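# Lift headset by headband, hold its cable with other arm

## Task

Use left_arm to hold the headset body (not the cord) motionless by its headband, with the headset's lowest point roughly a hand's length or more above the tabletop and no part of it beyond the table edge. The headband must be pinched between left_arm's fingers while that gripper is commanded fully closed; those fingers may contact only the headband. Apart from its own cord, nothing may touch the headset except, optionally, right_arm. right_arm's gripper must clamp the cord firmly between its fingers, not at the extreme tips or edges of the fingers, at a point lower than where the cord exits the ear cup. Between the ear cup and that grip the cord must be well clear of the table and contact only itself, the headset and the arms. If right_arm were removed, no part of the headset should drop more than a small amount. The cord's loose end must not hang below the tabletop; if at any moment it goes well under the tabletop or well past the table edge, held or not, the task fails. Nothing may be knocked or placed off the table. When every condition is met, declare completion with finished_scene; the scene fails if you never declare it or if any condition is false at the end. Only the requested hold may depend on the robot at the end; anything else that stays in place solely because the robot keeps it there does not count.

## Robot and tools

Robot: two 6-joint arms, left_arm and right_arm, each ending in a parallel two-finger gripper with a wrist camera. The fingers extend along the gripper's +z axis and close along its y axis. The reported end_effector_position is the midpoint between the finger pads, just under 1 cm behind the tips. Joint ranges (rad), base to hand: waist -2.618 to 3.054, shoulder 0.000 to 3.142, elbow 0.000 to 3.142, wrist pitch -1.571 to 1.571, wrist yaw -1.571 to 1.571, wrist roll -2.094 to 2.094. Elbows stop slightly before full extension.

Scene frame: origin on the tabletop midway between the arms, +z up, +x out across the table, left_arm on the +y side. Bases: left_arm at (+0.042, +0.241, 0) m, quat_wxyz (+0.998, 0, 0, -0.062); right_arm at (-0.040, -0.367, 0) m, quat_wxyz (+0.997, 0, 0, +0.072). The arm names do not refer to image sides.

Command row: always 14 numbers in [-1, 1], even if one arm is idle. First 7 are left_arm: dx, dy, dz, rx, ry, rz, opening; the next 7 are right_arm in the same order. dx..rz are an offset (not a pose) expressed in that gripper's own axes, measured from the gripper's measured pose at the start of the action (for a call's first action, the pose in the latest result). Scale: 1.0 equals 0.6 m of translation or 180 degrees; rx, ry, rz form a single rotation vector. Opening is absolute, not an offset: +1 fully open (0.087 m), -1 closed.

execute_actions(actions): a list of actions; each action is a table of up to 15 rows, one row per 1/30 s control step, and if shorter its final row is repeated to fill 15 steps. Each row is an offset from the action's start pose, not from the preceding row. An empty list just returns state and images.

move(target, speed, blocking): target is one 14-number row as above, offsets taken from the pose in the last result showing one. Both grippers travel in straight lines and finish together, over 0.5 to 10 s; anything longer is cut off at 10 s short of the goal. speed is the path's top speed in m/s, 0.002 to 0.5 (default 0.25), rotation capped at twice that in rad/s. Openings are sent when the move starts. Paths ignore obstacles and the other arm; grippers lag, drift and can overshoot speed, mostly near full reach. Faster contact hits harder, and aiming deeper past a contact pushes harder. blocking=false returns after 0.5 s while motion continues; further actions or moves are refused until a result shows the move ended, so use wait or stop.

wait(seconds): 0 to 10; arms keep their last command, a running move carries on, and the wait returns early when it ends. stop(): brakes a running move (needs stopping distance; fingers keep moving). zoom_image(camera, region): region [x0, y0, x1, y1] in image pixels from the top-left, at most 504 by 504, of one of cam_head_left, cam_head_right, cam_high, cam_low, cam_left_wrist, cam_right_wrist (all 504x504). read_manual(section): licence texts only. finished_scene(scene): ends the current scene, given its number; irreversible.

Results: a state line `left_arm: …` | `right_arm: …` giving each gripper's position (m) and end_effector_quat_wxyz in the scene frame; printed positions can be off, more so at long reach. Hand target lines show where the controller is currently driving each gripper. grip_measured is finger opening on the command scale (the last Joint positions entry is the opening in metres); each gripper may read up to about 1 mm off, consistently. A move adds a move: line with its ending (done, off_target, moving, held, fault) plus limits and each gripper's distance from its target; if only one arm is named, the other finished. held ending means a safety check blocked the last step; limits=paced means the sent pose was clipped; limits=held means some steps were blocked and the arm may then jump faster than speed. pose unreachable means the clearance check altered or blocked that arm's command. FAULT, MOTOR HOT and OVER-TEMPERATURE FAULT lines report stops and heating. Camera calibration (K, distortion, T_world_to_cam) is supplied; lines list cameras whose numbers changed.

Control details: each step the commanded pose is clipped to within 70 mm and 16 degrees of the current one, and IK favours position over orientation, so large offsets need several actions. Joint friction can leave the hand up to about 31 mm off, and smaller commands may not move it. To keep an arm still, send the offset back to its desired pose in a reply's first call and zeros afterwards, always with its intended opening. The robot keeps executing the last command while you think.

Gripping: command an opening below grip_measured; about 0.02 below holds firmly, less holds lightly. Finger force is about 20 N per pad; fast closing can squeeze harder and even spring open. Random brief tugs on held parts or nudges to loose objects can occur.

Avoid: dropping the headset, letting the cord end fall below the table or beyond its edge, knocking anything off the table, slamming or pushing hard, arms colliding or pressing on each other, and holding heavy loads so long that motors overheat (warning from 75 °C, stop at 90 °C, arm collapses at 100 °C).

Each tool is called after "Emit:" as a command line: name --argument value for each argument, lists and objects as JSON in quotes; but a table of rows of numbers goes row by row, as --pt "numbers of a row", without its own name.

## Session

Emit:
execute_actions --actions '[]'

Scene clock: 0.00 s.
left_arm: end_effector_position=(+0.4990, +0.4046, +0.2873) grip_measured=+0.980 end_effector_quat_wxyz=(-0.394, +0.665, -0.592, +0.228) | right_arm: end_effector_position=(+0.2679, -0.0173, +0.1393) grip_measured=+0.993 end_effector_quat_wxyz=(+0.687, +0.044, +0.720, +0.083)
Joint positions: left_arm=[ 0.594  1.678  1.696 -0.65   0.124 -1.278  0.087] | right_arm=[1.04  1.875 0.892 0.886 1.123 0.268 0.087]
Joint velocities: left_arm=[-0.032 -0.022 -0.012 -0.007 -0.037  0.037  0.001] | right_arm=[ 0.007  0.012 -0.007 -0.037 -0.022 -0.051 -0.001]
Hand target (left_arm): +0.499, +0.405, +0.287; -0.394, +0.665, -0.592, +0.228
Hand target (right_arm): +0.268, -0.017, +0.139; +0.687, +0.044, +0.720, +0.083
camera_calibration (this result's frames):
cam_left_wrist: T_world_to_cam=[[0.600824, -0.00080831, 0.799381, -0.525174], [-0.466615, -0.812309, 0.349893, 0.47624], [0.649061, -0.583227, -0.488432, 0.193779], [0, 0, 0, 1]] pos_world=[0.411984, 0.499447, 0.347829]
cam_right_wrist: T_world_to_cam=[[0.0724052, -0.980153, -0.18455, -0.0137046], [-0.785851, 0.0578765, -0.615702, 0.320997], [0.614163, 0.189608, -0.766063, 0.086745], [0, 0, 0, 1]] pos_world=[0.199972, -0.0484584, 0.261561]

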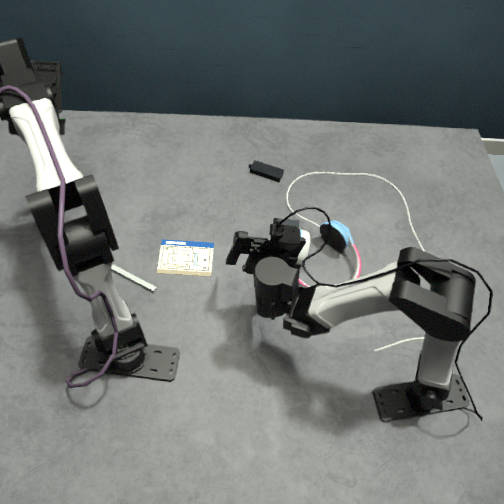

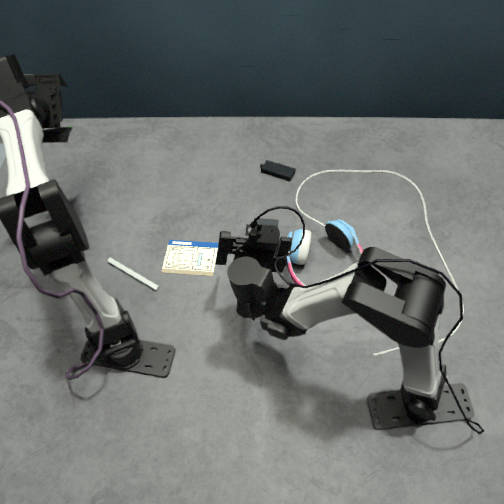

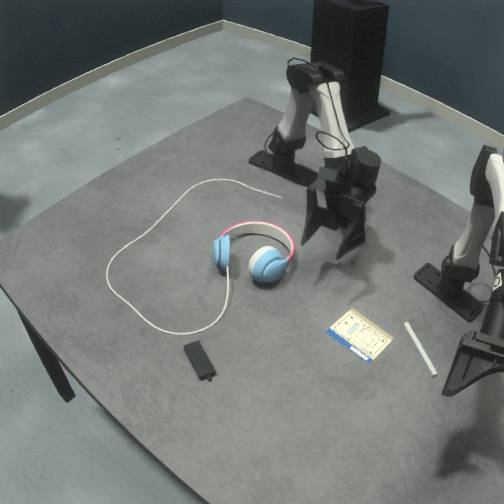

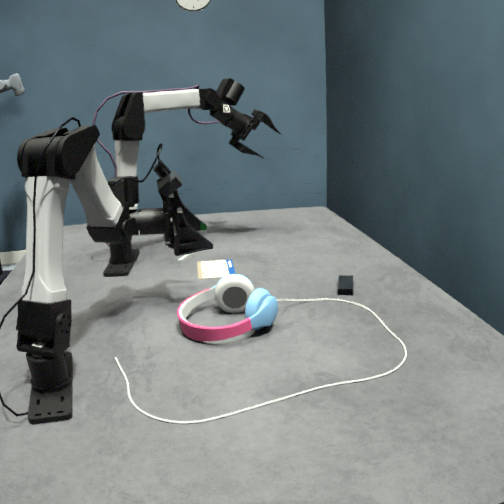

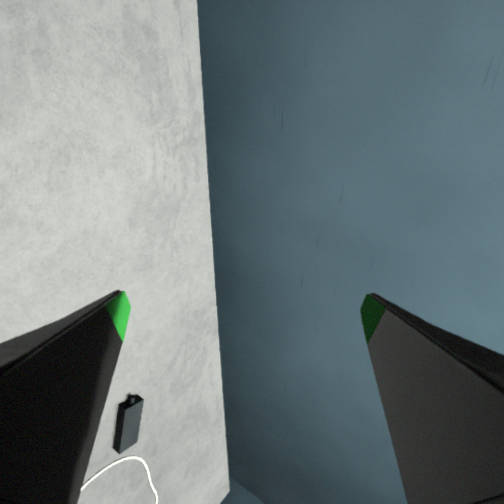

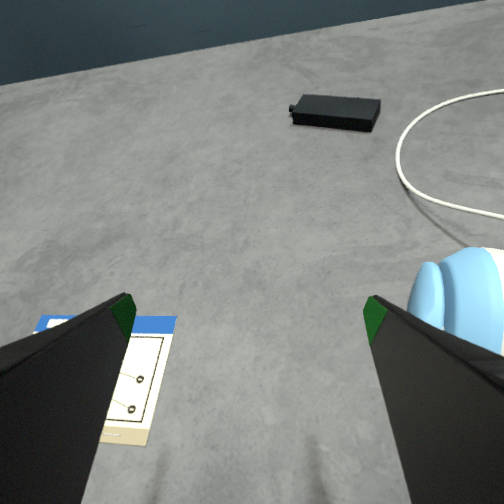

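Emit:
move --target '[0,0,0,0,0,0,1,-0.3,-0.72,-0.2,0,0,0,1]'

Scene clock: 3.57 s.
left_arm: end_effector_position=(+0.4990, +0.4046, +0.2873) grip_measured=+0.980 end_effector_quat_wxyz=(-0.394, +0.665, -0.592, +0.228) | right_arm: end_effector_position=(+0.1741, -0.4821, +0.2298) grip_measured=+0.993 end_effector_quat_wxyz=(+0.687, +0.058, +0.719, +0.086)
Joint positions: left_arm=[ 0.594  1.678  1.696 -0.65   0.124 -1.278  0.087] | right_arm=[-1.412  0.667  0.479  0.025 -1.309  0.048  0.087]
Joint velocities: left_arm=[-0.012  0.012 -0.007 -0.022  0.037  0.007 -0.001] | right_arm=[-0.022 -0.012 -0.012  0.007 -0.066 -0.007 -0.001]
Hand target (left_arm): +0.499, +0.405, +0.287; -0.394, +0.665, -0.592, +0.228
Hand target (right_arm): +0.176, -0.484, +0.234; +0.687, +0.050, +0.719, +0.090
Off the commanded pose (left_arm): 0.000 m, 0 deg.
Off the commanded pose (right_arm): 0.015 m, 2 deg.
move: off_target (right_arm); limits=paced
camera_calibration (this result's frames):
cam_left_wrist: T_world_to_cam=[[0.600824, -0.00080831, 0.799381, -0.525174], [-0.466615, -0.812309, 0.349893, 0.47624], [0.649061, -0.583227, -0.488432, 0.193779], [0, 0, 0, 1]] pos_world=[0.411984, 0.499447, 0.347829]
cam_right_wrist: T_world_to_cam=[[0.0559832, -0.976268, -0.209204, -0.435471], [-0.785561, 0.0862571, -0.612743, 0.342826], [0.616247, 0.198646, -0.762089, 0.304951], [0, 0, 0, 1]] pos_world=[0.105765, -0.515285, 0.351362]

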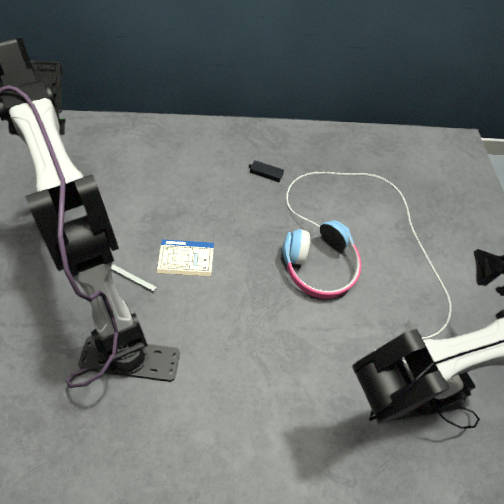

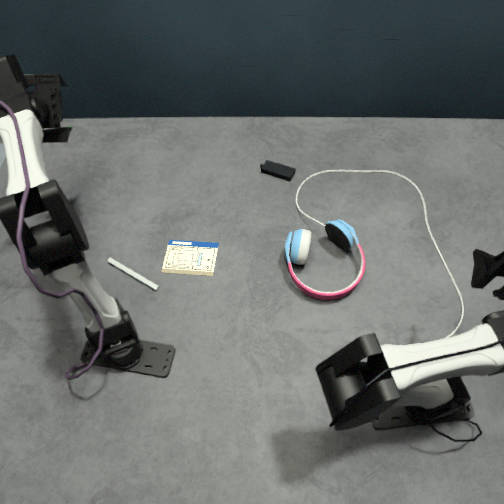

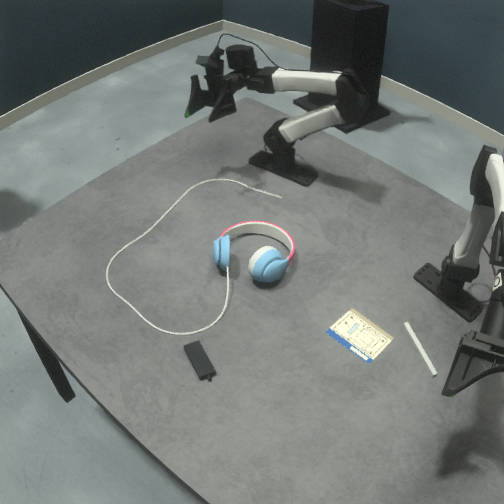

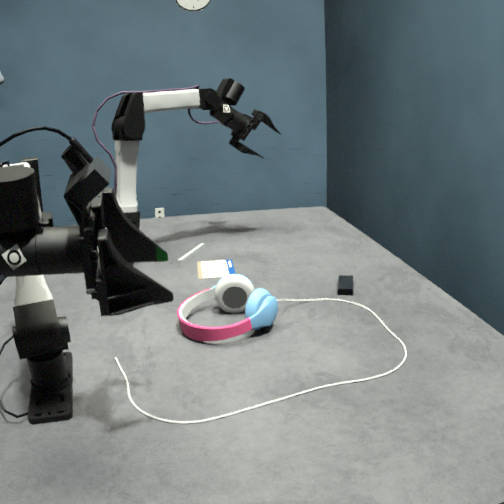

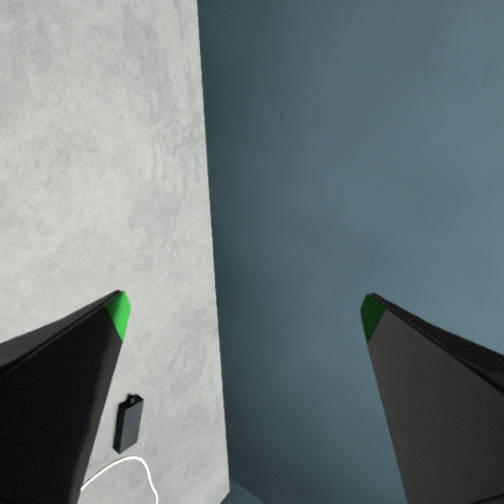

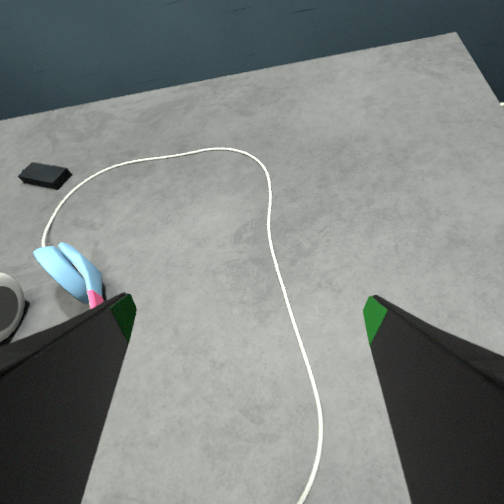

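Emit:
move --target '[0.893,0.5,-0.509,0.08,0.433,0.86,1,0,0,0,0,0,0,1]'

Scene clock: 10.47 s.
left_arm: end_effector_position=(+0.1887, -0.1756, +0.1382) grip_measured=+0.980 end_effector_quat_wxyz=(+0.074, +0.625, +0.776, -0.021) | right_arm: end_effector_position=(+0.1741, -0.4820, +0.2301) grip_measured=+0.993 end_effector_quat_wxyz=(+0.687, +0.057, +0.719, +0.086)
Joint positions: left_arm=[-1.137  2.39   2.544 -1.577 -0.046  0.099  0.087] | right_arm=[-1.412  0.667  0.479  0.027 -1.311  0.048  0.087]
Joint velocities: left_arm=[-0.007  0.002 -0.002 -0.022  0.022  0.139 -0.001] | right_arm=[-0.007  0.002 -0.012 -0.066 -0.066 -0.051  0.   ]
Hand target (left_arm): +0.187, -0.178, +0.136; +0.072, +0.631, +0.772, -0.020
Hand target (right_arm): +0.174, -0.482, +0.230; +0.687, +0.058, +0.719, +0.086
Off the commanded pose (left_arm): 0.012 m, 7 deg.
Off the commanded pose (right_arm): 0.000 m, 0 deg.
joint sent to its limit (left arm) — the command would take joint 4 (wrist pitch) past its lower limit, so that joint was sent only as far as its limit.
move: off_target (left_arm)
camera_calibration (this result's frames):
cam_left_wrist: T_world_to_cam=[[-0.972138, -0.22863, -0.0517343, 0.15438], [-0.203591, 0.714119, 0.669765, 0.0864927], [-0.116184, 0.661637, -0.740769, 0.381836], [0, 0, 0, 1]] pos_world=[0.212051, -0.279107, 0.232909]
cam_right_wrist: T_world_to_cam=[[0.057621, -0.976547, -0.207452, -0.436091], [-0.785196, 0.0840033, -0.613523, 0.342012], [0.616561, 0.198243, -0.76194, 0.304815], [0, 0, 0, 1]] pos_world=[0.105738, -0.515021, 0.351615]

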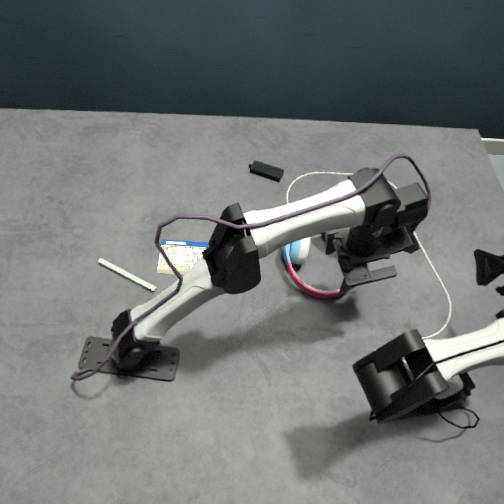

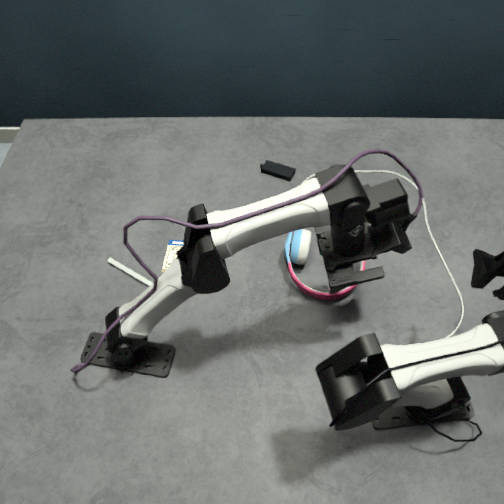

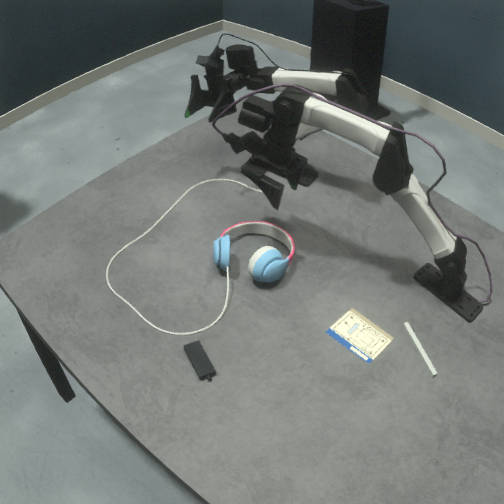

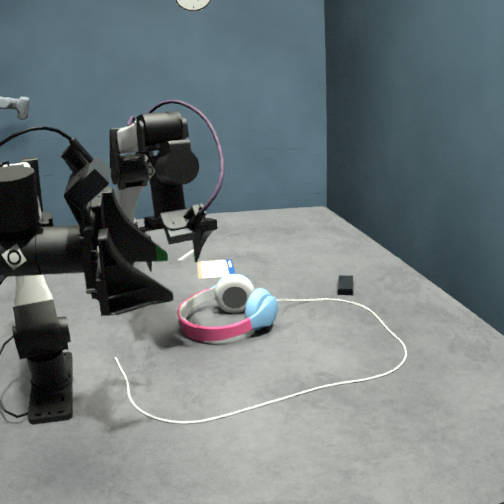

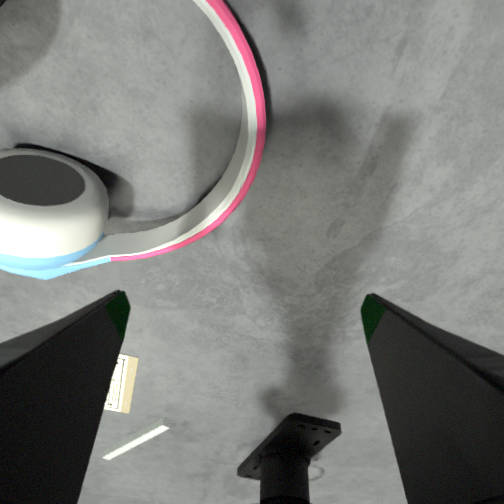

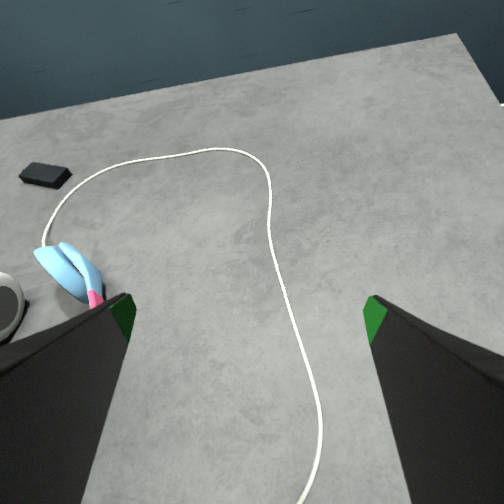

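Centered. Descend.

Emit:
move --target '[0,0,0.2,0,0,0,1,0,0,0,0,0,0,1]' --speed 0.1

Scene clock: 12.77 s.
left_arm: end_effector_position=(+0.1959, -0.1980, +0.0317) grip_measured=+0.980 end_effector_quat_wxyz=(+0.084, +0.626, +0.775, -0.028) | right_arm: end_effector_position=(+0.1741, -0.4820, +0.2301) grip_measured=+0.993 end_effector_quat_wxyz=(+0.687, +0.057, +0.719, +0.086)
Joint positions: left_arm=[-1.137  2.382  2.098 -1.116 -0.046  0.102  0.087] | right_arm=[-1.412  0.667  0.479  0.027 -1.311  0.048  0.087]
Joint velocities: left_arm=[-0.007 -0.017 -0.017  0.007 -0.007 -0.022 -0.   ] | right_arm=[-0.017  0.007  0.017  0.051 -0.022  0.051  0.   ]
Hand target (left_arm): +0.198, -0.193, +0.020; +0.074, +0.625, +0.777, -0.021
Hand target (right_arm): +0.174, -0.482, +0.230; +0.687, +0.057, +0.719, +0.086
Off the commanded pose (left_arm): 0.014 m, 1 deg.
Off the commanded pose (right_arm): 0.000 m, 0 deg.
move: off_target (left_arm)
camera_calibration (this result's frames):
cam_left_wrist: T_world_to_cam=[[-0.972343, -0.227228, -0.0540029, 0.151234], [-0.206629, 0.729147, 0.652418, 0.179411], [-0.108871, 0.645533, -0.755933, 0.31448], [0, 0, 0, 1]] pos_world=[0.218361, -0.29946, 0.128842]
cam_right_wrist: T_world_to_cam=[[0.057621, -0.976547, -0.207452, -0.436091], [-0.785196, 0.0840033, -0.613523, 0.342012], [0.616561, 0.198243, -0.76194, 0.304815], [0, 0, 0, 1]] pos_world=[0.105738, -0.515021, 0.351615]

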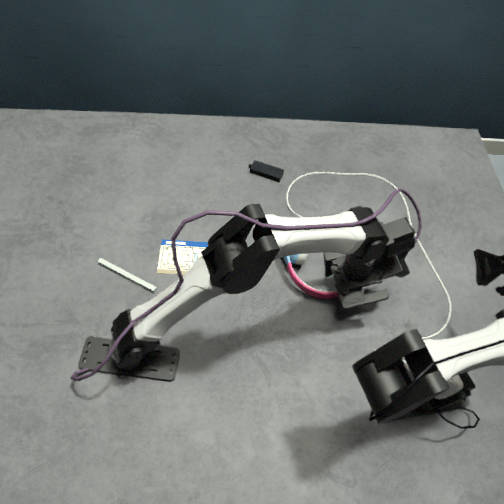

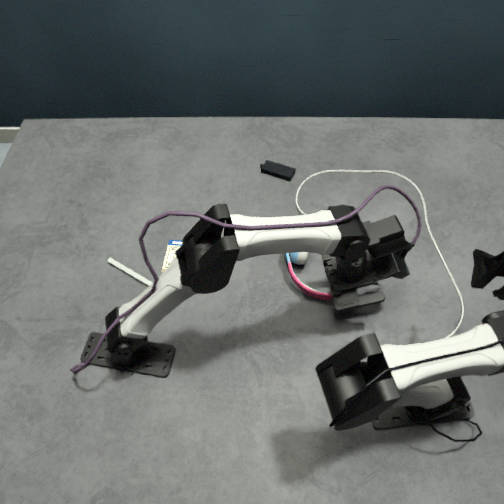

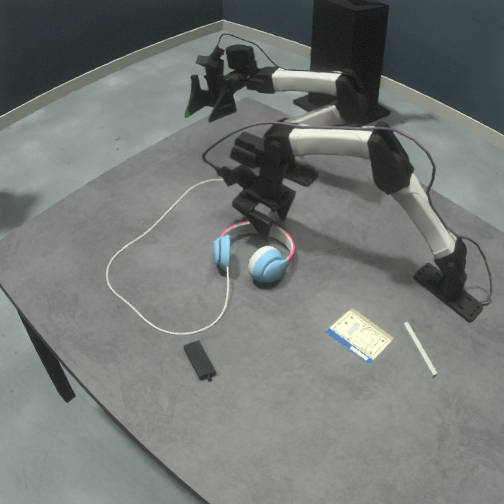

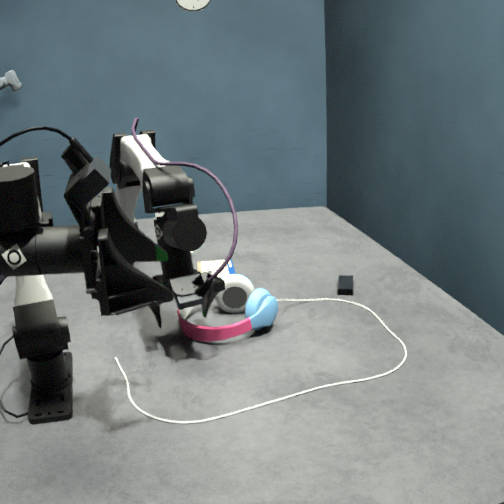

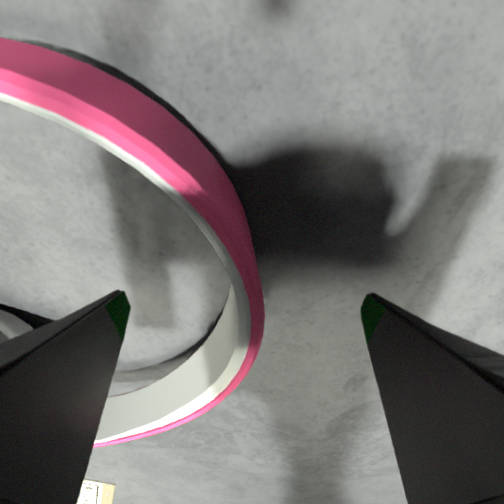

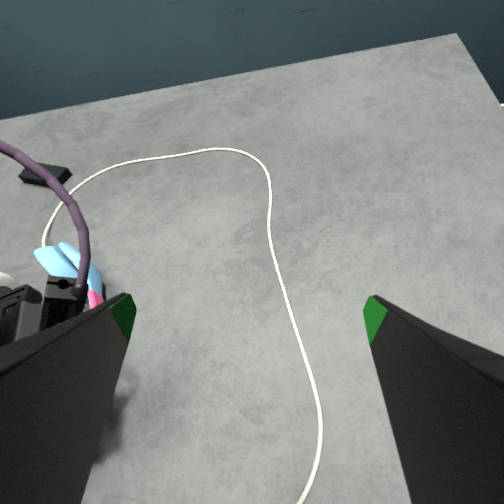

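Emit:
move --target '[0.01,0,0.05,0,0,0,1,0,0,0,0,0,0,1]' --speed 0.05

Emit:
move --target '[0,0,0,0,0,0,-1,0,0,0,0,0,0,1]'

Emit:
move --target '[0.15,0.1,-0.42,0,0,-0.5,-1,0,0,0,0,0,0,1]' --speed 0.15

Scene clock: 13.93 s.
left_arm: end_effector_position=(+0.1973, -0.2024, +0.0131) grip_measured=+0.980 end_effector_quat_wxyz=(+0.094, +0.625, +0.774, -0.034) | right_arm: end_effector_position=(+0.1741, -0.4820, +0.2301) grip_measured=+0.993 end_effector_quat_wxyz=(+0.687, +0.057, +0.719, +0.086)
Joint positions: left_arm=[-1.137  2.382  2.023 -1.017 -0.046  0.102  0.087] | right_arm=[-1.412  0.667  0.479  0.027 -1.311  0.048  0.087]
Joint velocities: left_arm=[ 0.017  0.012 -0.002  0.022  0.037 -0.007 -0.002] | right_arm=[ 0.007  0.012  0.002  0.022  0.051 -0.095  0.   ]
Hand target (left_arm): +0.197, -0.197, +0.001; +0.084, +0.626, +0.775, -0.028
Hand target (right_arm): +0.174, -0.482, +0.230; +0.687, +0.057, +0.719, +0.086
Off the commanded pose (left_arm): 0.013 m, 1 deg.
Off the commanded pose (right_arm): 0.000 m, 0 deg.
move: off_target (left_arm)
camera_calibration (this result's frames):
cam_left_wrist: T_world_to_cam=[[-0.97194, -0.228486, -0.0559214, 0.150287], [-0.211349, 0.743868, 0.634029, 0.199133], [-0.103268, 0.628057, -0.771285, 0.298936], [0, 0, 0, 1]] pos_world=[0.219027, -0.301539, 0.112713]
cam_right_wrist: T_world_to_cam=[[0.057621, -0.976547, -0.207452, -0.436091], [-0.785196, 0.0840033, -0.613523, 0.342012], [0.616561, 0.198243, -0.76194, 0.304815], [0, 0, 0, 1]] pos_world=[0.105738, -0.515021, 0.351615]

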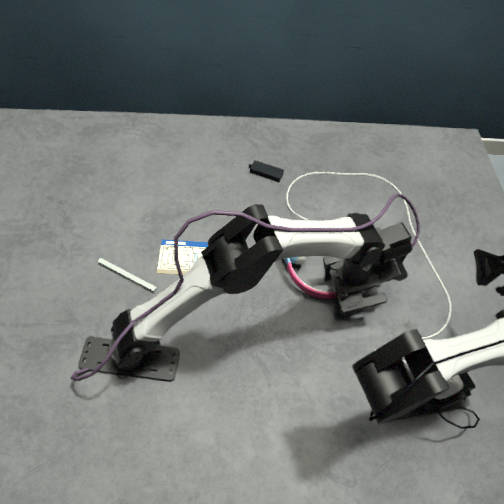

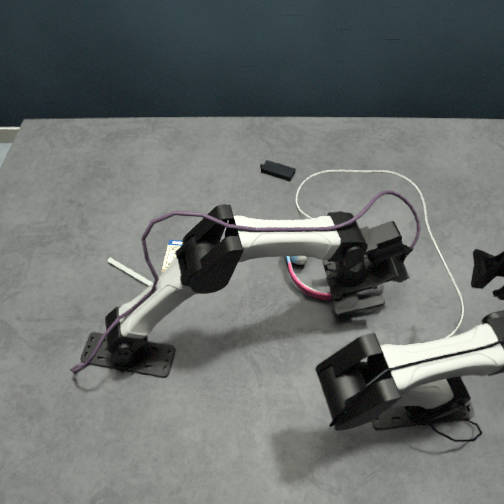

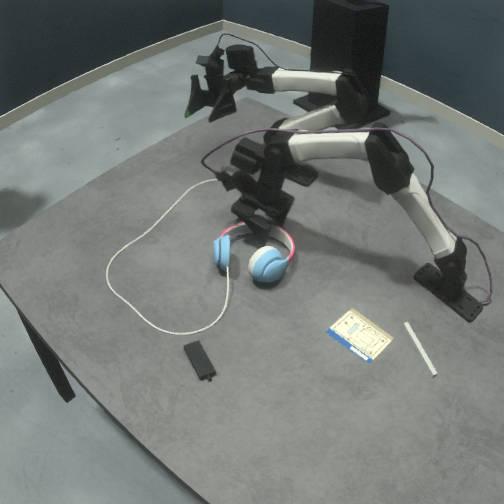

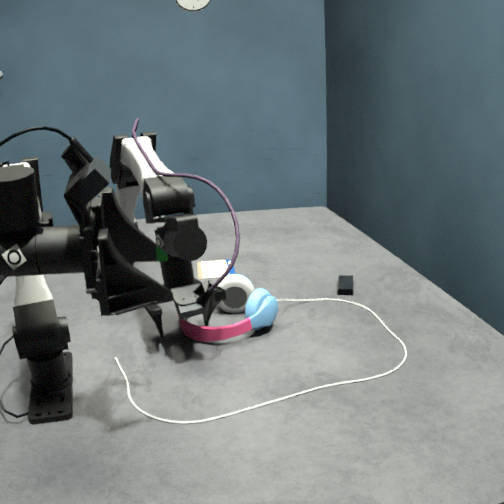

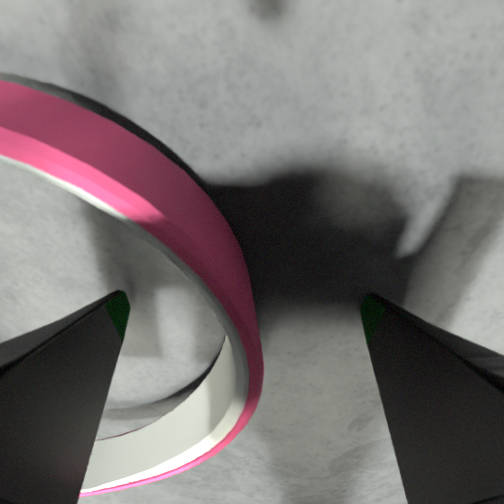

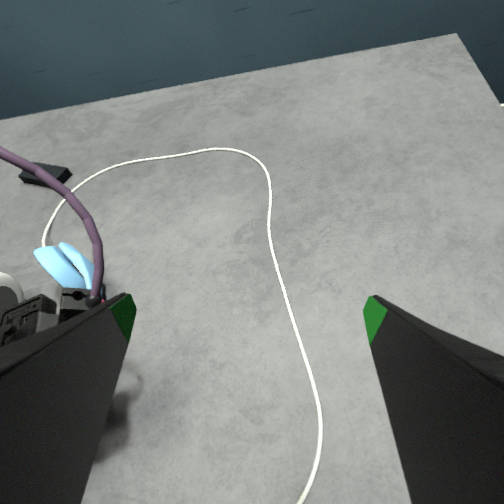

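Scene clock: 14.43 s.
left_arm: end_effector_position=(+0.1992, -0.2008, +0.0132) grip_measured=-0.792 end_effector_quat_wxyz=(+0.096, +0.623, +0.775, -0.028) | right_arm: end_effector_position=(+0.1741, -0.4820, +0.2301) grip_measured=+0.993 end_effector_quat_wxyz=(+0.687, +0.057, +0.719, +0.086)
Joint positions: left_arm=[-1.137  2.382  2.023 -1.021 -0.059  0.099  0.009] | right_arm=[-1.412  0.667  0.479  0.027 -1.311  0.048  0.087]
Joint velocities: left_arm=[-0.017  0.002  0.017 -0.066  0.051 -0.007  0.   ] | right_arm=[ 0.007  0.012 -0.002 -0.022  0.037 -0.051  0.001]
Hand target (left_arm): +0.197, -0.202, +0.013; +0.094, +0.625, +0.774, -0.034
Hand target (right_arm): +0.174, -0.482, +0.230; +0.687, +0.057, +0.719, +0.086
Off the commanded pose (left_arm): 0.002 m, 1 deg.
Off the commanded pose (right_arm): 0.000 m, 0 deg.
move: done
camera_calibration (this result's frames):
cam_left_wrist: T_world_to_cam=[[-0.970145, -0.232719, -0.0682681, 0.151411], [-0.221933, 0.738364, 0.636839, 0.199248], [-0.0977981, 0.632977, -0.767968, 0.298119], [0, 0, 0, 1]] pos_world=[0.220265, -0.300584, 0.112394]
cam_right_wrist: T_world_to_cam=[[0.057621, -0.976547, -0.207452, -0.436091], [-0.785196, 0.0840033, -0.613523, 0.342012], [0.616561, 0.198243, -0.76194, 0.304815], [0, 0, 0, 1]] pos_world=[0.105738, -0.515021, 0.351615]

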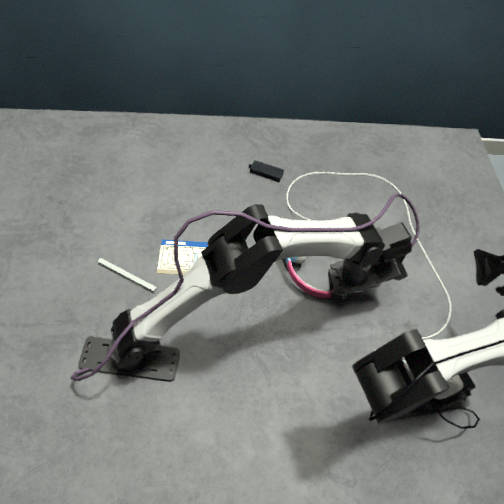

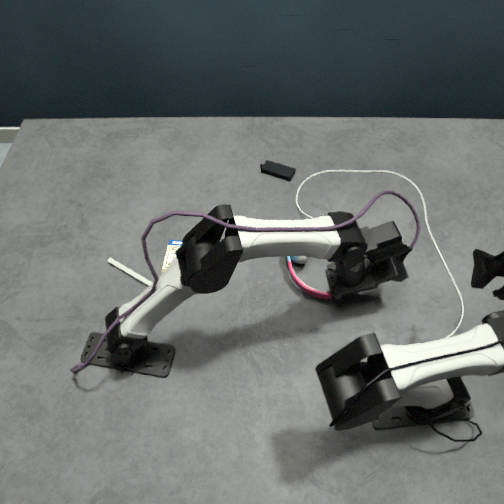

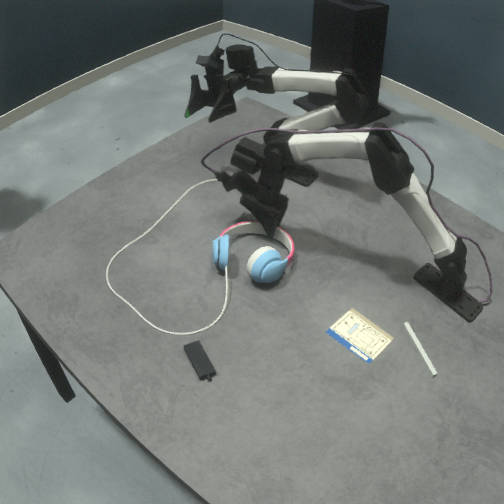

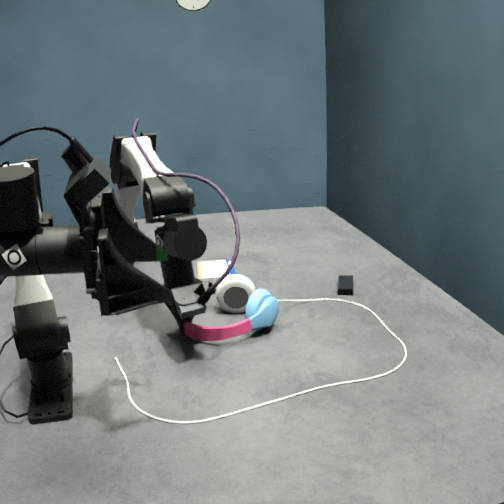

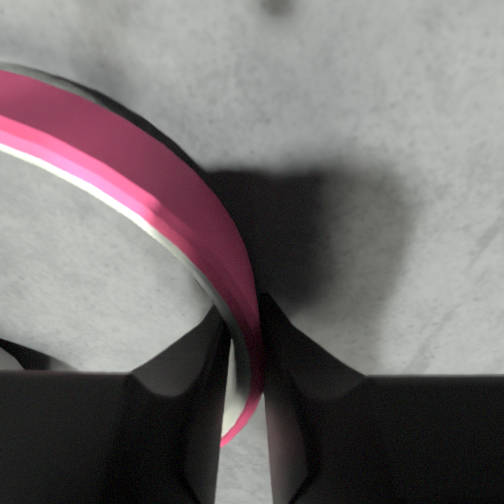

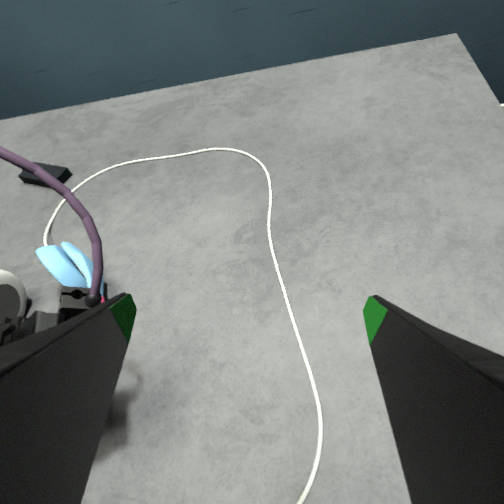

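Scene clock: 20.07 s.
left_arm: end_effector_position=(+0.2115, -0.0606, +0.2303) grip_measured=-0.817 end_effector_quat_wxyz=(+0.046, -0.100, +0.990, -0.092) | right_arm: end_effector_position=(+0.1741, -0.4820, +0.2301) grip_measured=+0.993 end_effector_quat_wxyz=(+0.687, +0.057, +0.719, +0.086)
Joint positions: left_arm=[-0.82   1.804  2.002 -1.563  0.013 -1.145  0.008] | right_arm=[-1.412  0.667  0.479  0.027 -1.311  0.048  0.087]
Joint velocities: left_arm=[ 0.022  0.002 -0.002 -0.022  0.007 -0.051  0.001] | right_arm=[ 0.012  0.007  0.007  0.022  0.037  0.007 -0.001]
Hand target (left_arm): +0.210, -0.054, +0.242; +0.049, -0.109, +0.988, -0.100
Hand target (right_arm): +0.174, -0.482, +0.230; +0.687, +0.057, +0.719, +0.086
Off the commanded pose (left_arm): 0.018 m, 1 deg.
Off the commanded pose (right_arm): 0.000 m, 0 deg.
joint sent to its limit (left arm) — the command would take joint 4 (wrist pitch) past its lower limit, so that joint was sent only as far as its limit.
move: off_target (left_arm)
camera_calibration (this result's frames):
cam_left_wrist: T_world_to_cam=[[0.200939, -0.959249, 0.198659, -0.142392], [-0.706805, -0.0015557, 0.707406, 0.00174551], [-0.67827, -0.282559, -0.678315, 0.423913], [0, 0, 0, 1]] pos_world=[0.317373, -0.0168067, 0.314599]
cam_right_wrist: T_world_to_cam=[[0.057621, -0.976547, -0.207452, -0.436091], [-0.785196, 0.0840033, -0.613523, 0.342012], [0.616561, 0.198243, -0.76194, 0.304815], [0, 0, 0, 1]] pos_world=[0.105738, -0.515021, 0.351615]

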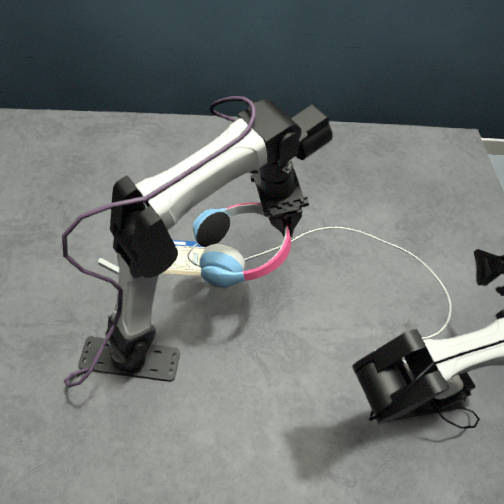

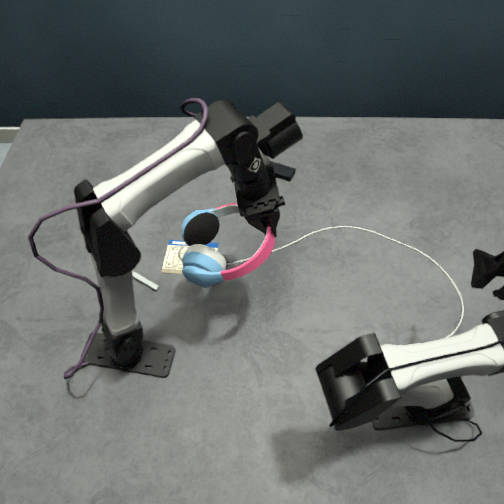

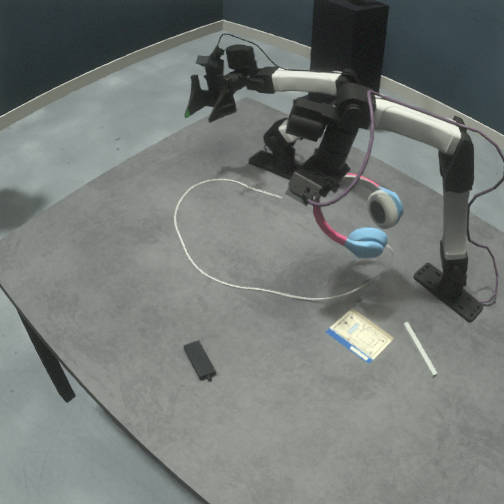

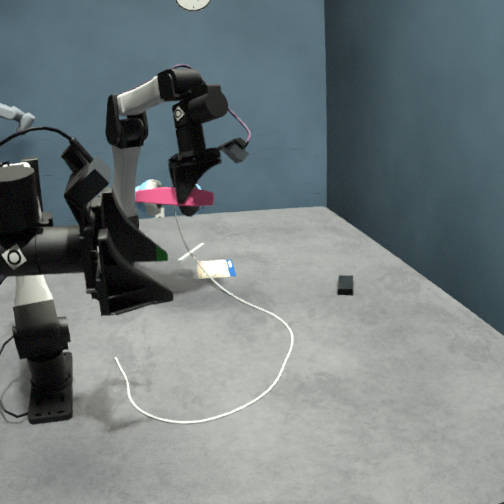

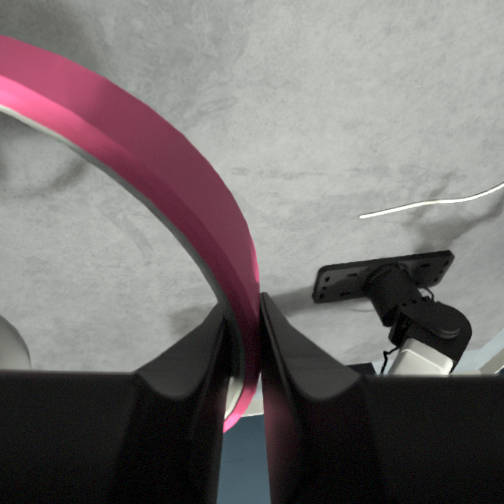

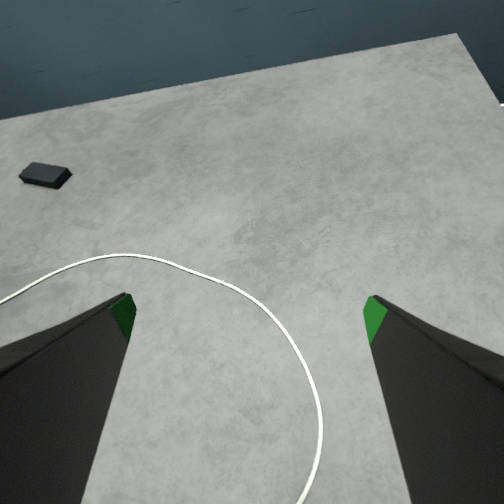

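Emit:
move --target '[-0.16,-0.1,-0.45,0.42,0,0,-1,0,0,0,0,0,0,1]' --speed 0.15

Scene clock: 25.17 s.
left_arm: end_effector_position=(+0.2989, -0.0559, +0.4944) grip_measured=-0.817 end_effector_quat_wxyz=(+0.078, -0.079, +0.735, -0.669) | right_arm: end_effector_position=(+0.1741, -0.4820, +0.2301) grip_measured=+0.993 end_effector_quat_wxyz=(+0.687, +0.057, +0.719, +0.086)
Joint positions: left_arm=[-0.302  1.513  1.888 -0.53   0.916 -1.44   0.008] | right_arm=[-1.412  0.667  0.479  0.027 -1.311  0.048  0.087]
Joint velocities: left_arm=[-0.012  0.002 -0.002  0.066 -0.11   0.022  0.   ] | right_arm=[-0.012 -0.002 -0.027  0.095 -0.066  0.007 -0.001]
Hand target (left_arm): +0.290, -0.050, +0.510; +0.095, -0.063, +0.721, -0.684
Hand target (right_arm): +0.174, -0.482, +0.230; +0.687, +0.057, +0.719, +0.086
Off the commanded pose (left_arm): 0.023 m, 4 deg.
Off the commanded pose (right_arm): 0.000 m, 0 deg.
move: off_target (left_arm)
camera_calibration (this result's frames):
cam_left_wrist: T_world_to_cam=[[0.0244046, -0.0848241, 0.996097, -0.500504], [-0.791955, 0.606432, 0.0710446, 0.250685], [-0.610091, -0.790598, -0.0523772, 0.305476], [0, 0, 0, 1]] pos_world=[0.397114, 0.0470304, 0.496741]
cam_right_wrist: T_world_to_cam=[[0.057621, -0.976547, -0.207452, -0.436091], [-0.785196, 0.0840033, -0.613523, 0.342012], [0.616561, 0.198243, -0.76194, 0.304815], [0, 0, 0, 1]] pos_world=[0.105738, -0.515021, 0.351615]

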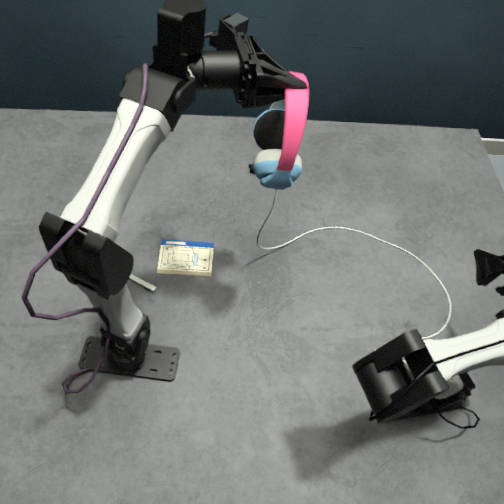

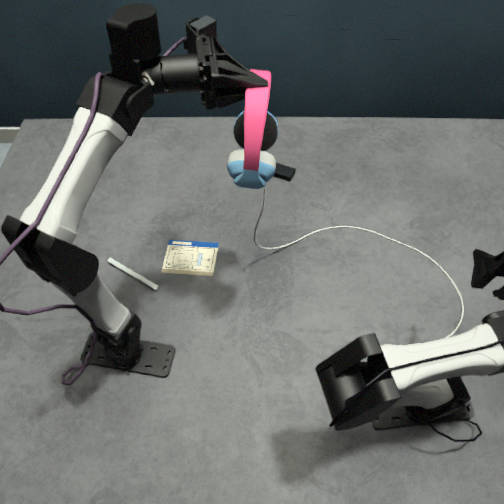

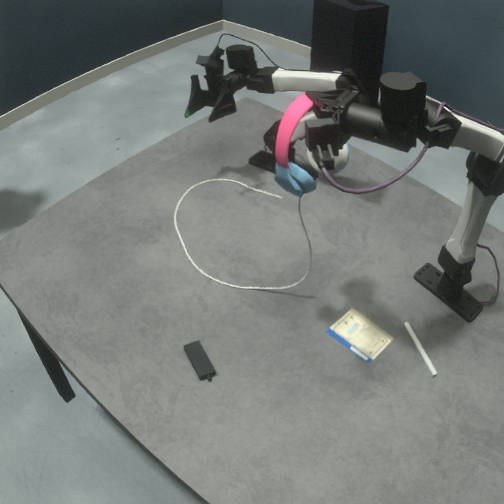

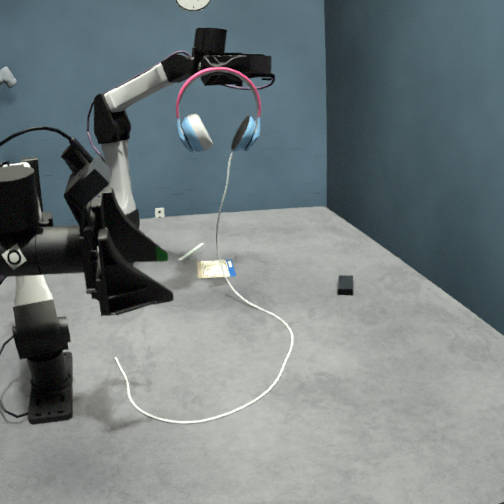

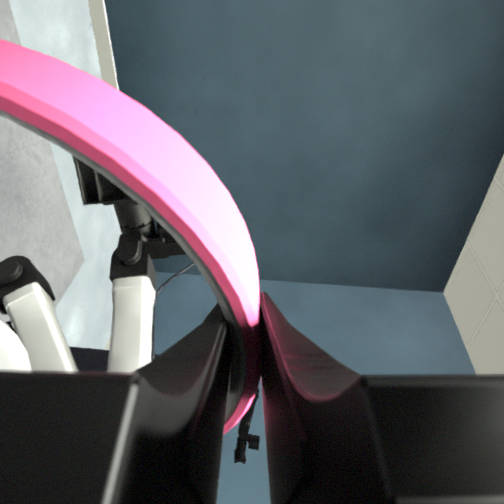

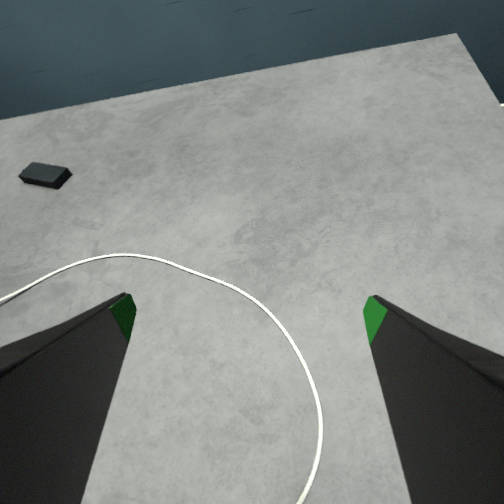

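Emit:
move --target '[0,0,0,0,0,0,-1,0.218,0.584,0.117,-0.236,0.0117,-0.0666,1]'

Scene clock: 27.97 s.
left_arm: end_effector_position=(+0.2981, -0.0554, +0.4897) grip_measured=-0.818 end_effector_quat_wxyz=(+0.069, -0.087, +0.741, -0.662) | right_arm: end_effector_position=(+0.2254, -0.1134, +0.1703) grip_measured=+0.993 end_effector_quat_wxyz=(+0.652, -0.273, +0.654, +0.268)
Joint positions: left_arm=[-0.302  1.513  1.888 -0.561  0.916 -1.436  0.008] | right_arm=[ 0.6    1.13   0.306  0.819 -0.041 -0.006  0.087]
Joint velocities: left_arm=[ 0.007 -0.007 -0.002 -0.007  0.022 -0.022  0.   ] | right_arm=[-0.002 -0.007 -0.012 -0.037  0.095  0.022 -0.001]
Hand target (left_arm): +0.299, -0.056, +0.494; +0.078, -0.079, +0.735, -0.668
Hand target (right_arm): +0.228, -0.109, +0.171; +0.653, -0.275, +0.653, +0.266
Off the commanded pose (left_arm): 0.005 m, 2 deg.
Off the commanded pose (right_arm): 0.004 m, 0 deg.
move: done
camera_calibration (this result's frames):
cam_left_wrist: T_world_to_cam=[[0.0494118, -0.0984889, 0.993911, -0.50292], [-0.789828, 0.605246, 0.0992411, 0.235623], [-0.611334, -0.789923, -0.047883, 0.303269], [0, 0, 0, 1]] pos_world=[0.396351, 0.0474174, 0.490995]
cam_right_wrist: T_world_to_cam=[[0.72176, -0.692141, 0.00160934, -0.244575], [-0.524039, -0.54798, -0.651998, 0.190635], [0.452156, 0.469743, -0.758219, 0.221756], [0, 0, 0, 1]] pos_world=[0.176156, -0.168984, 0.292826]

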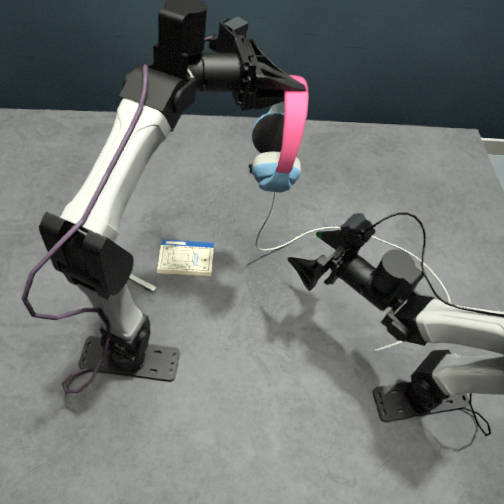

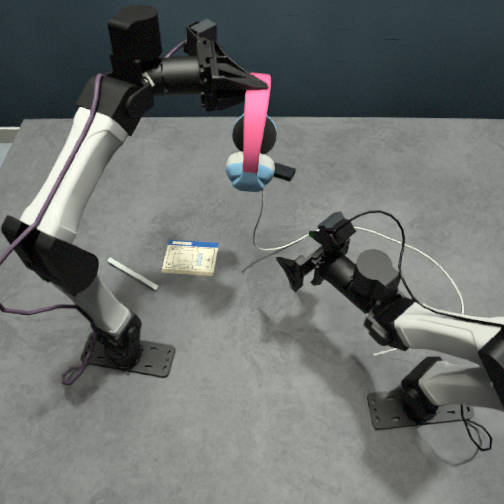

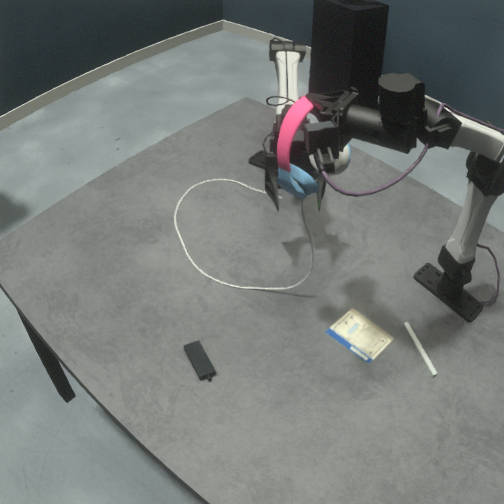

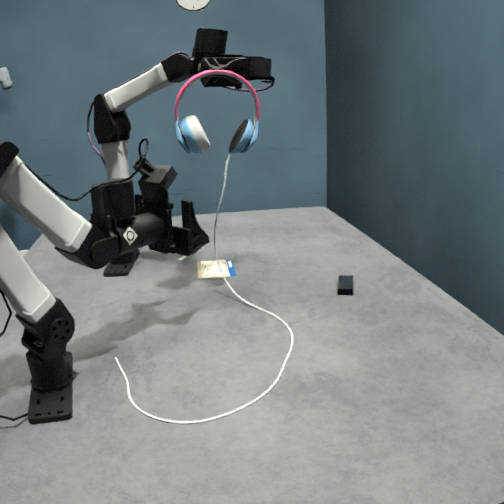

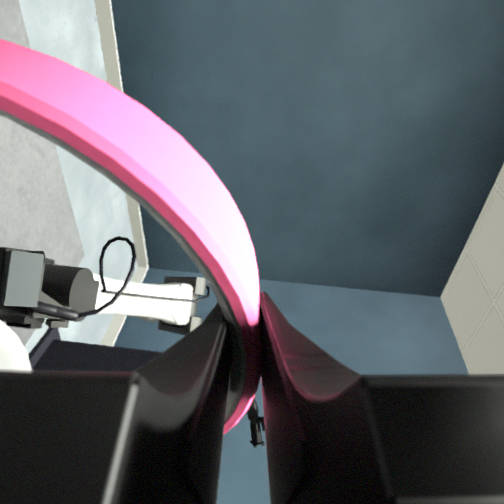

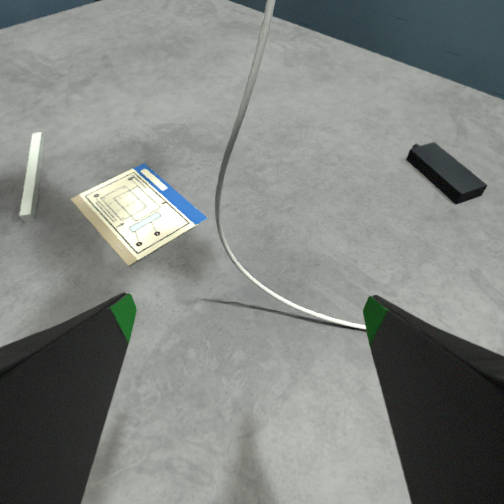

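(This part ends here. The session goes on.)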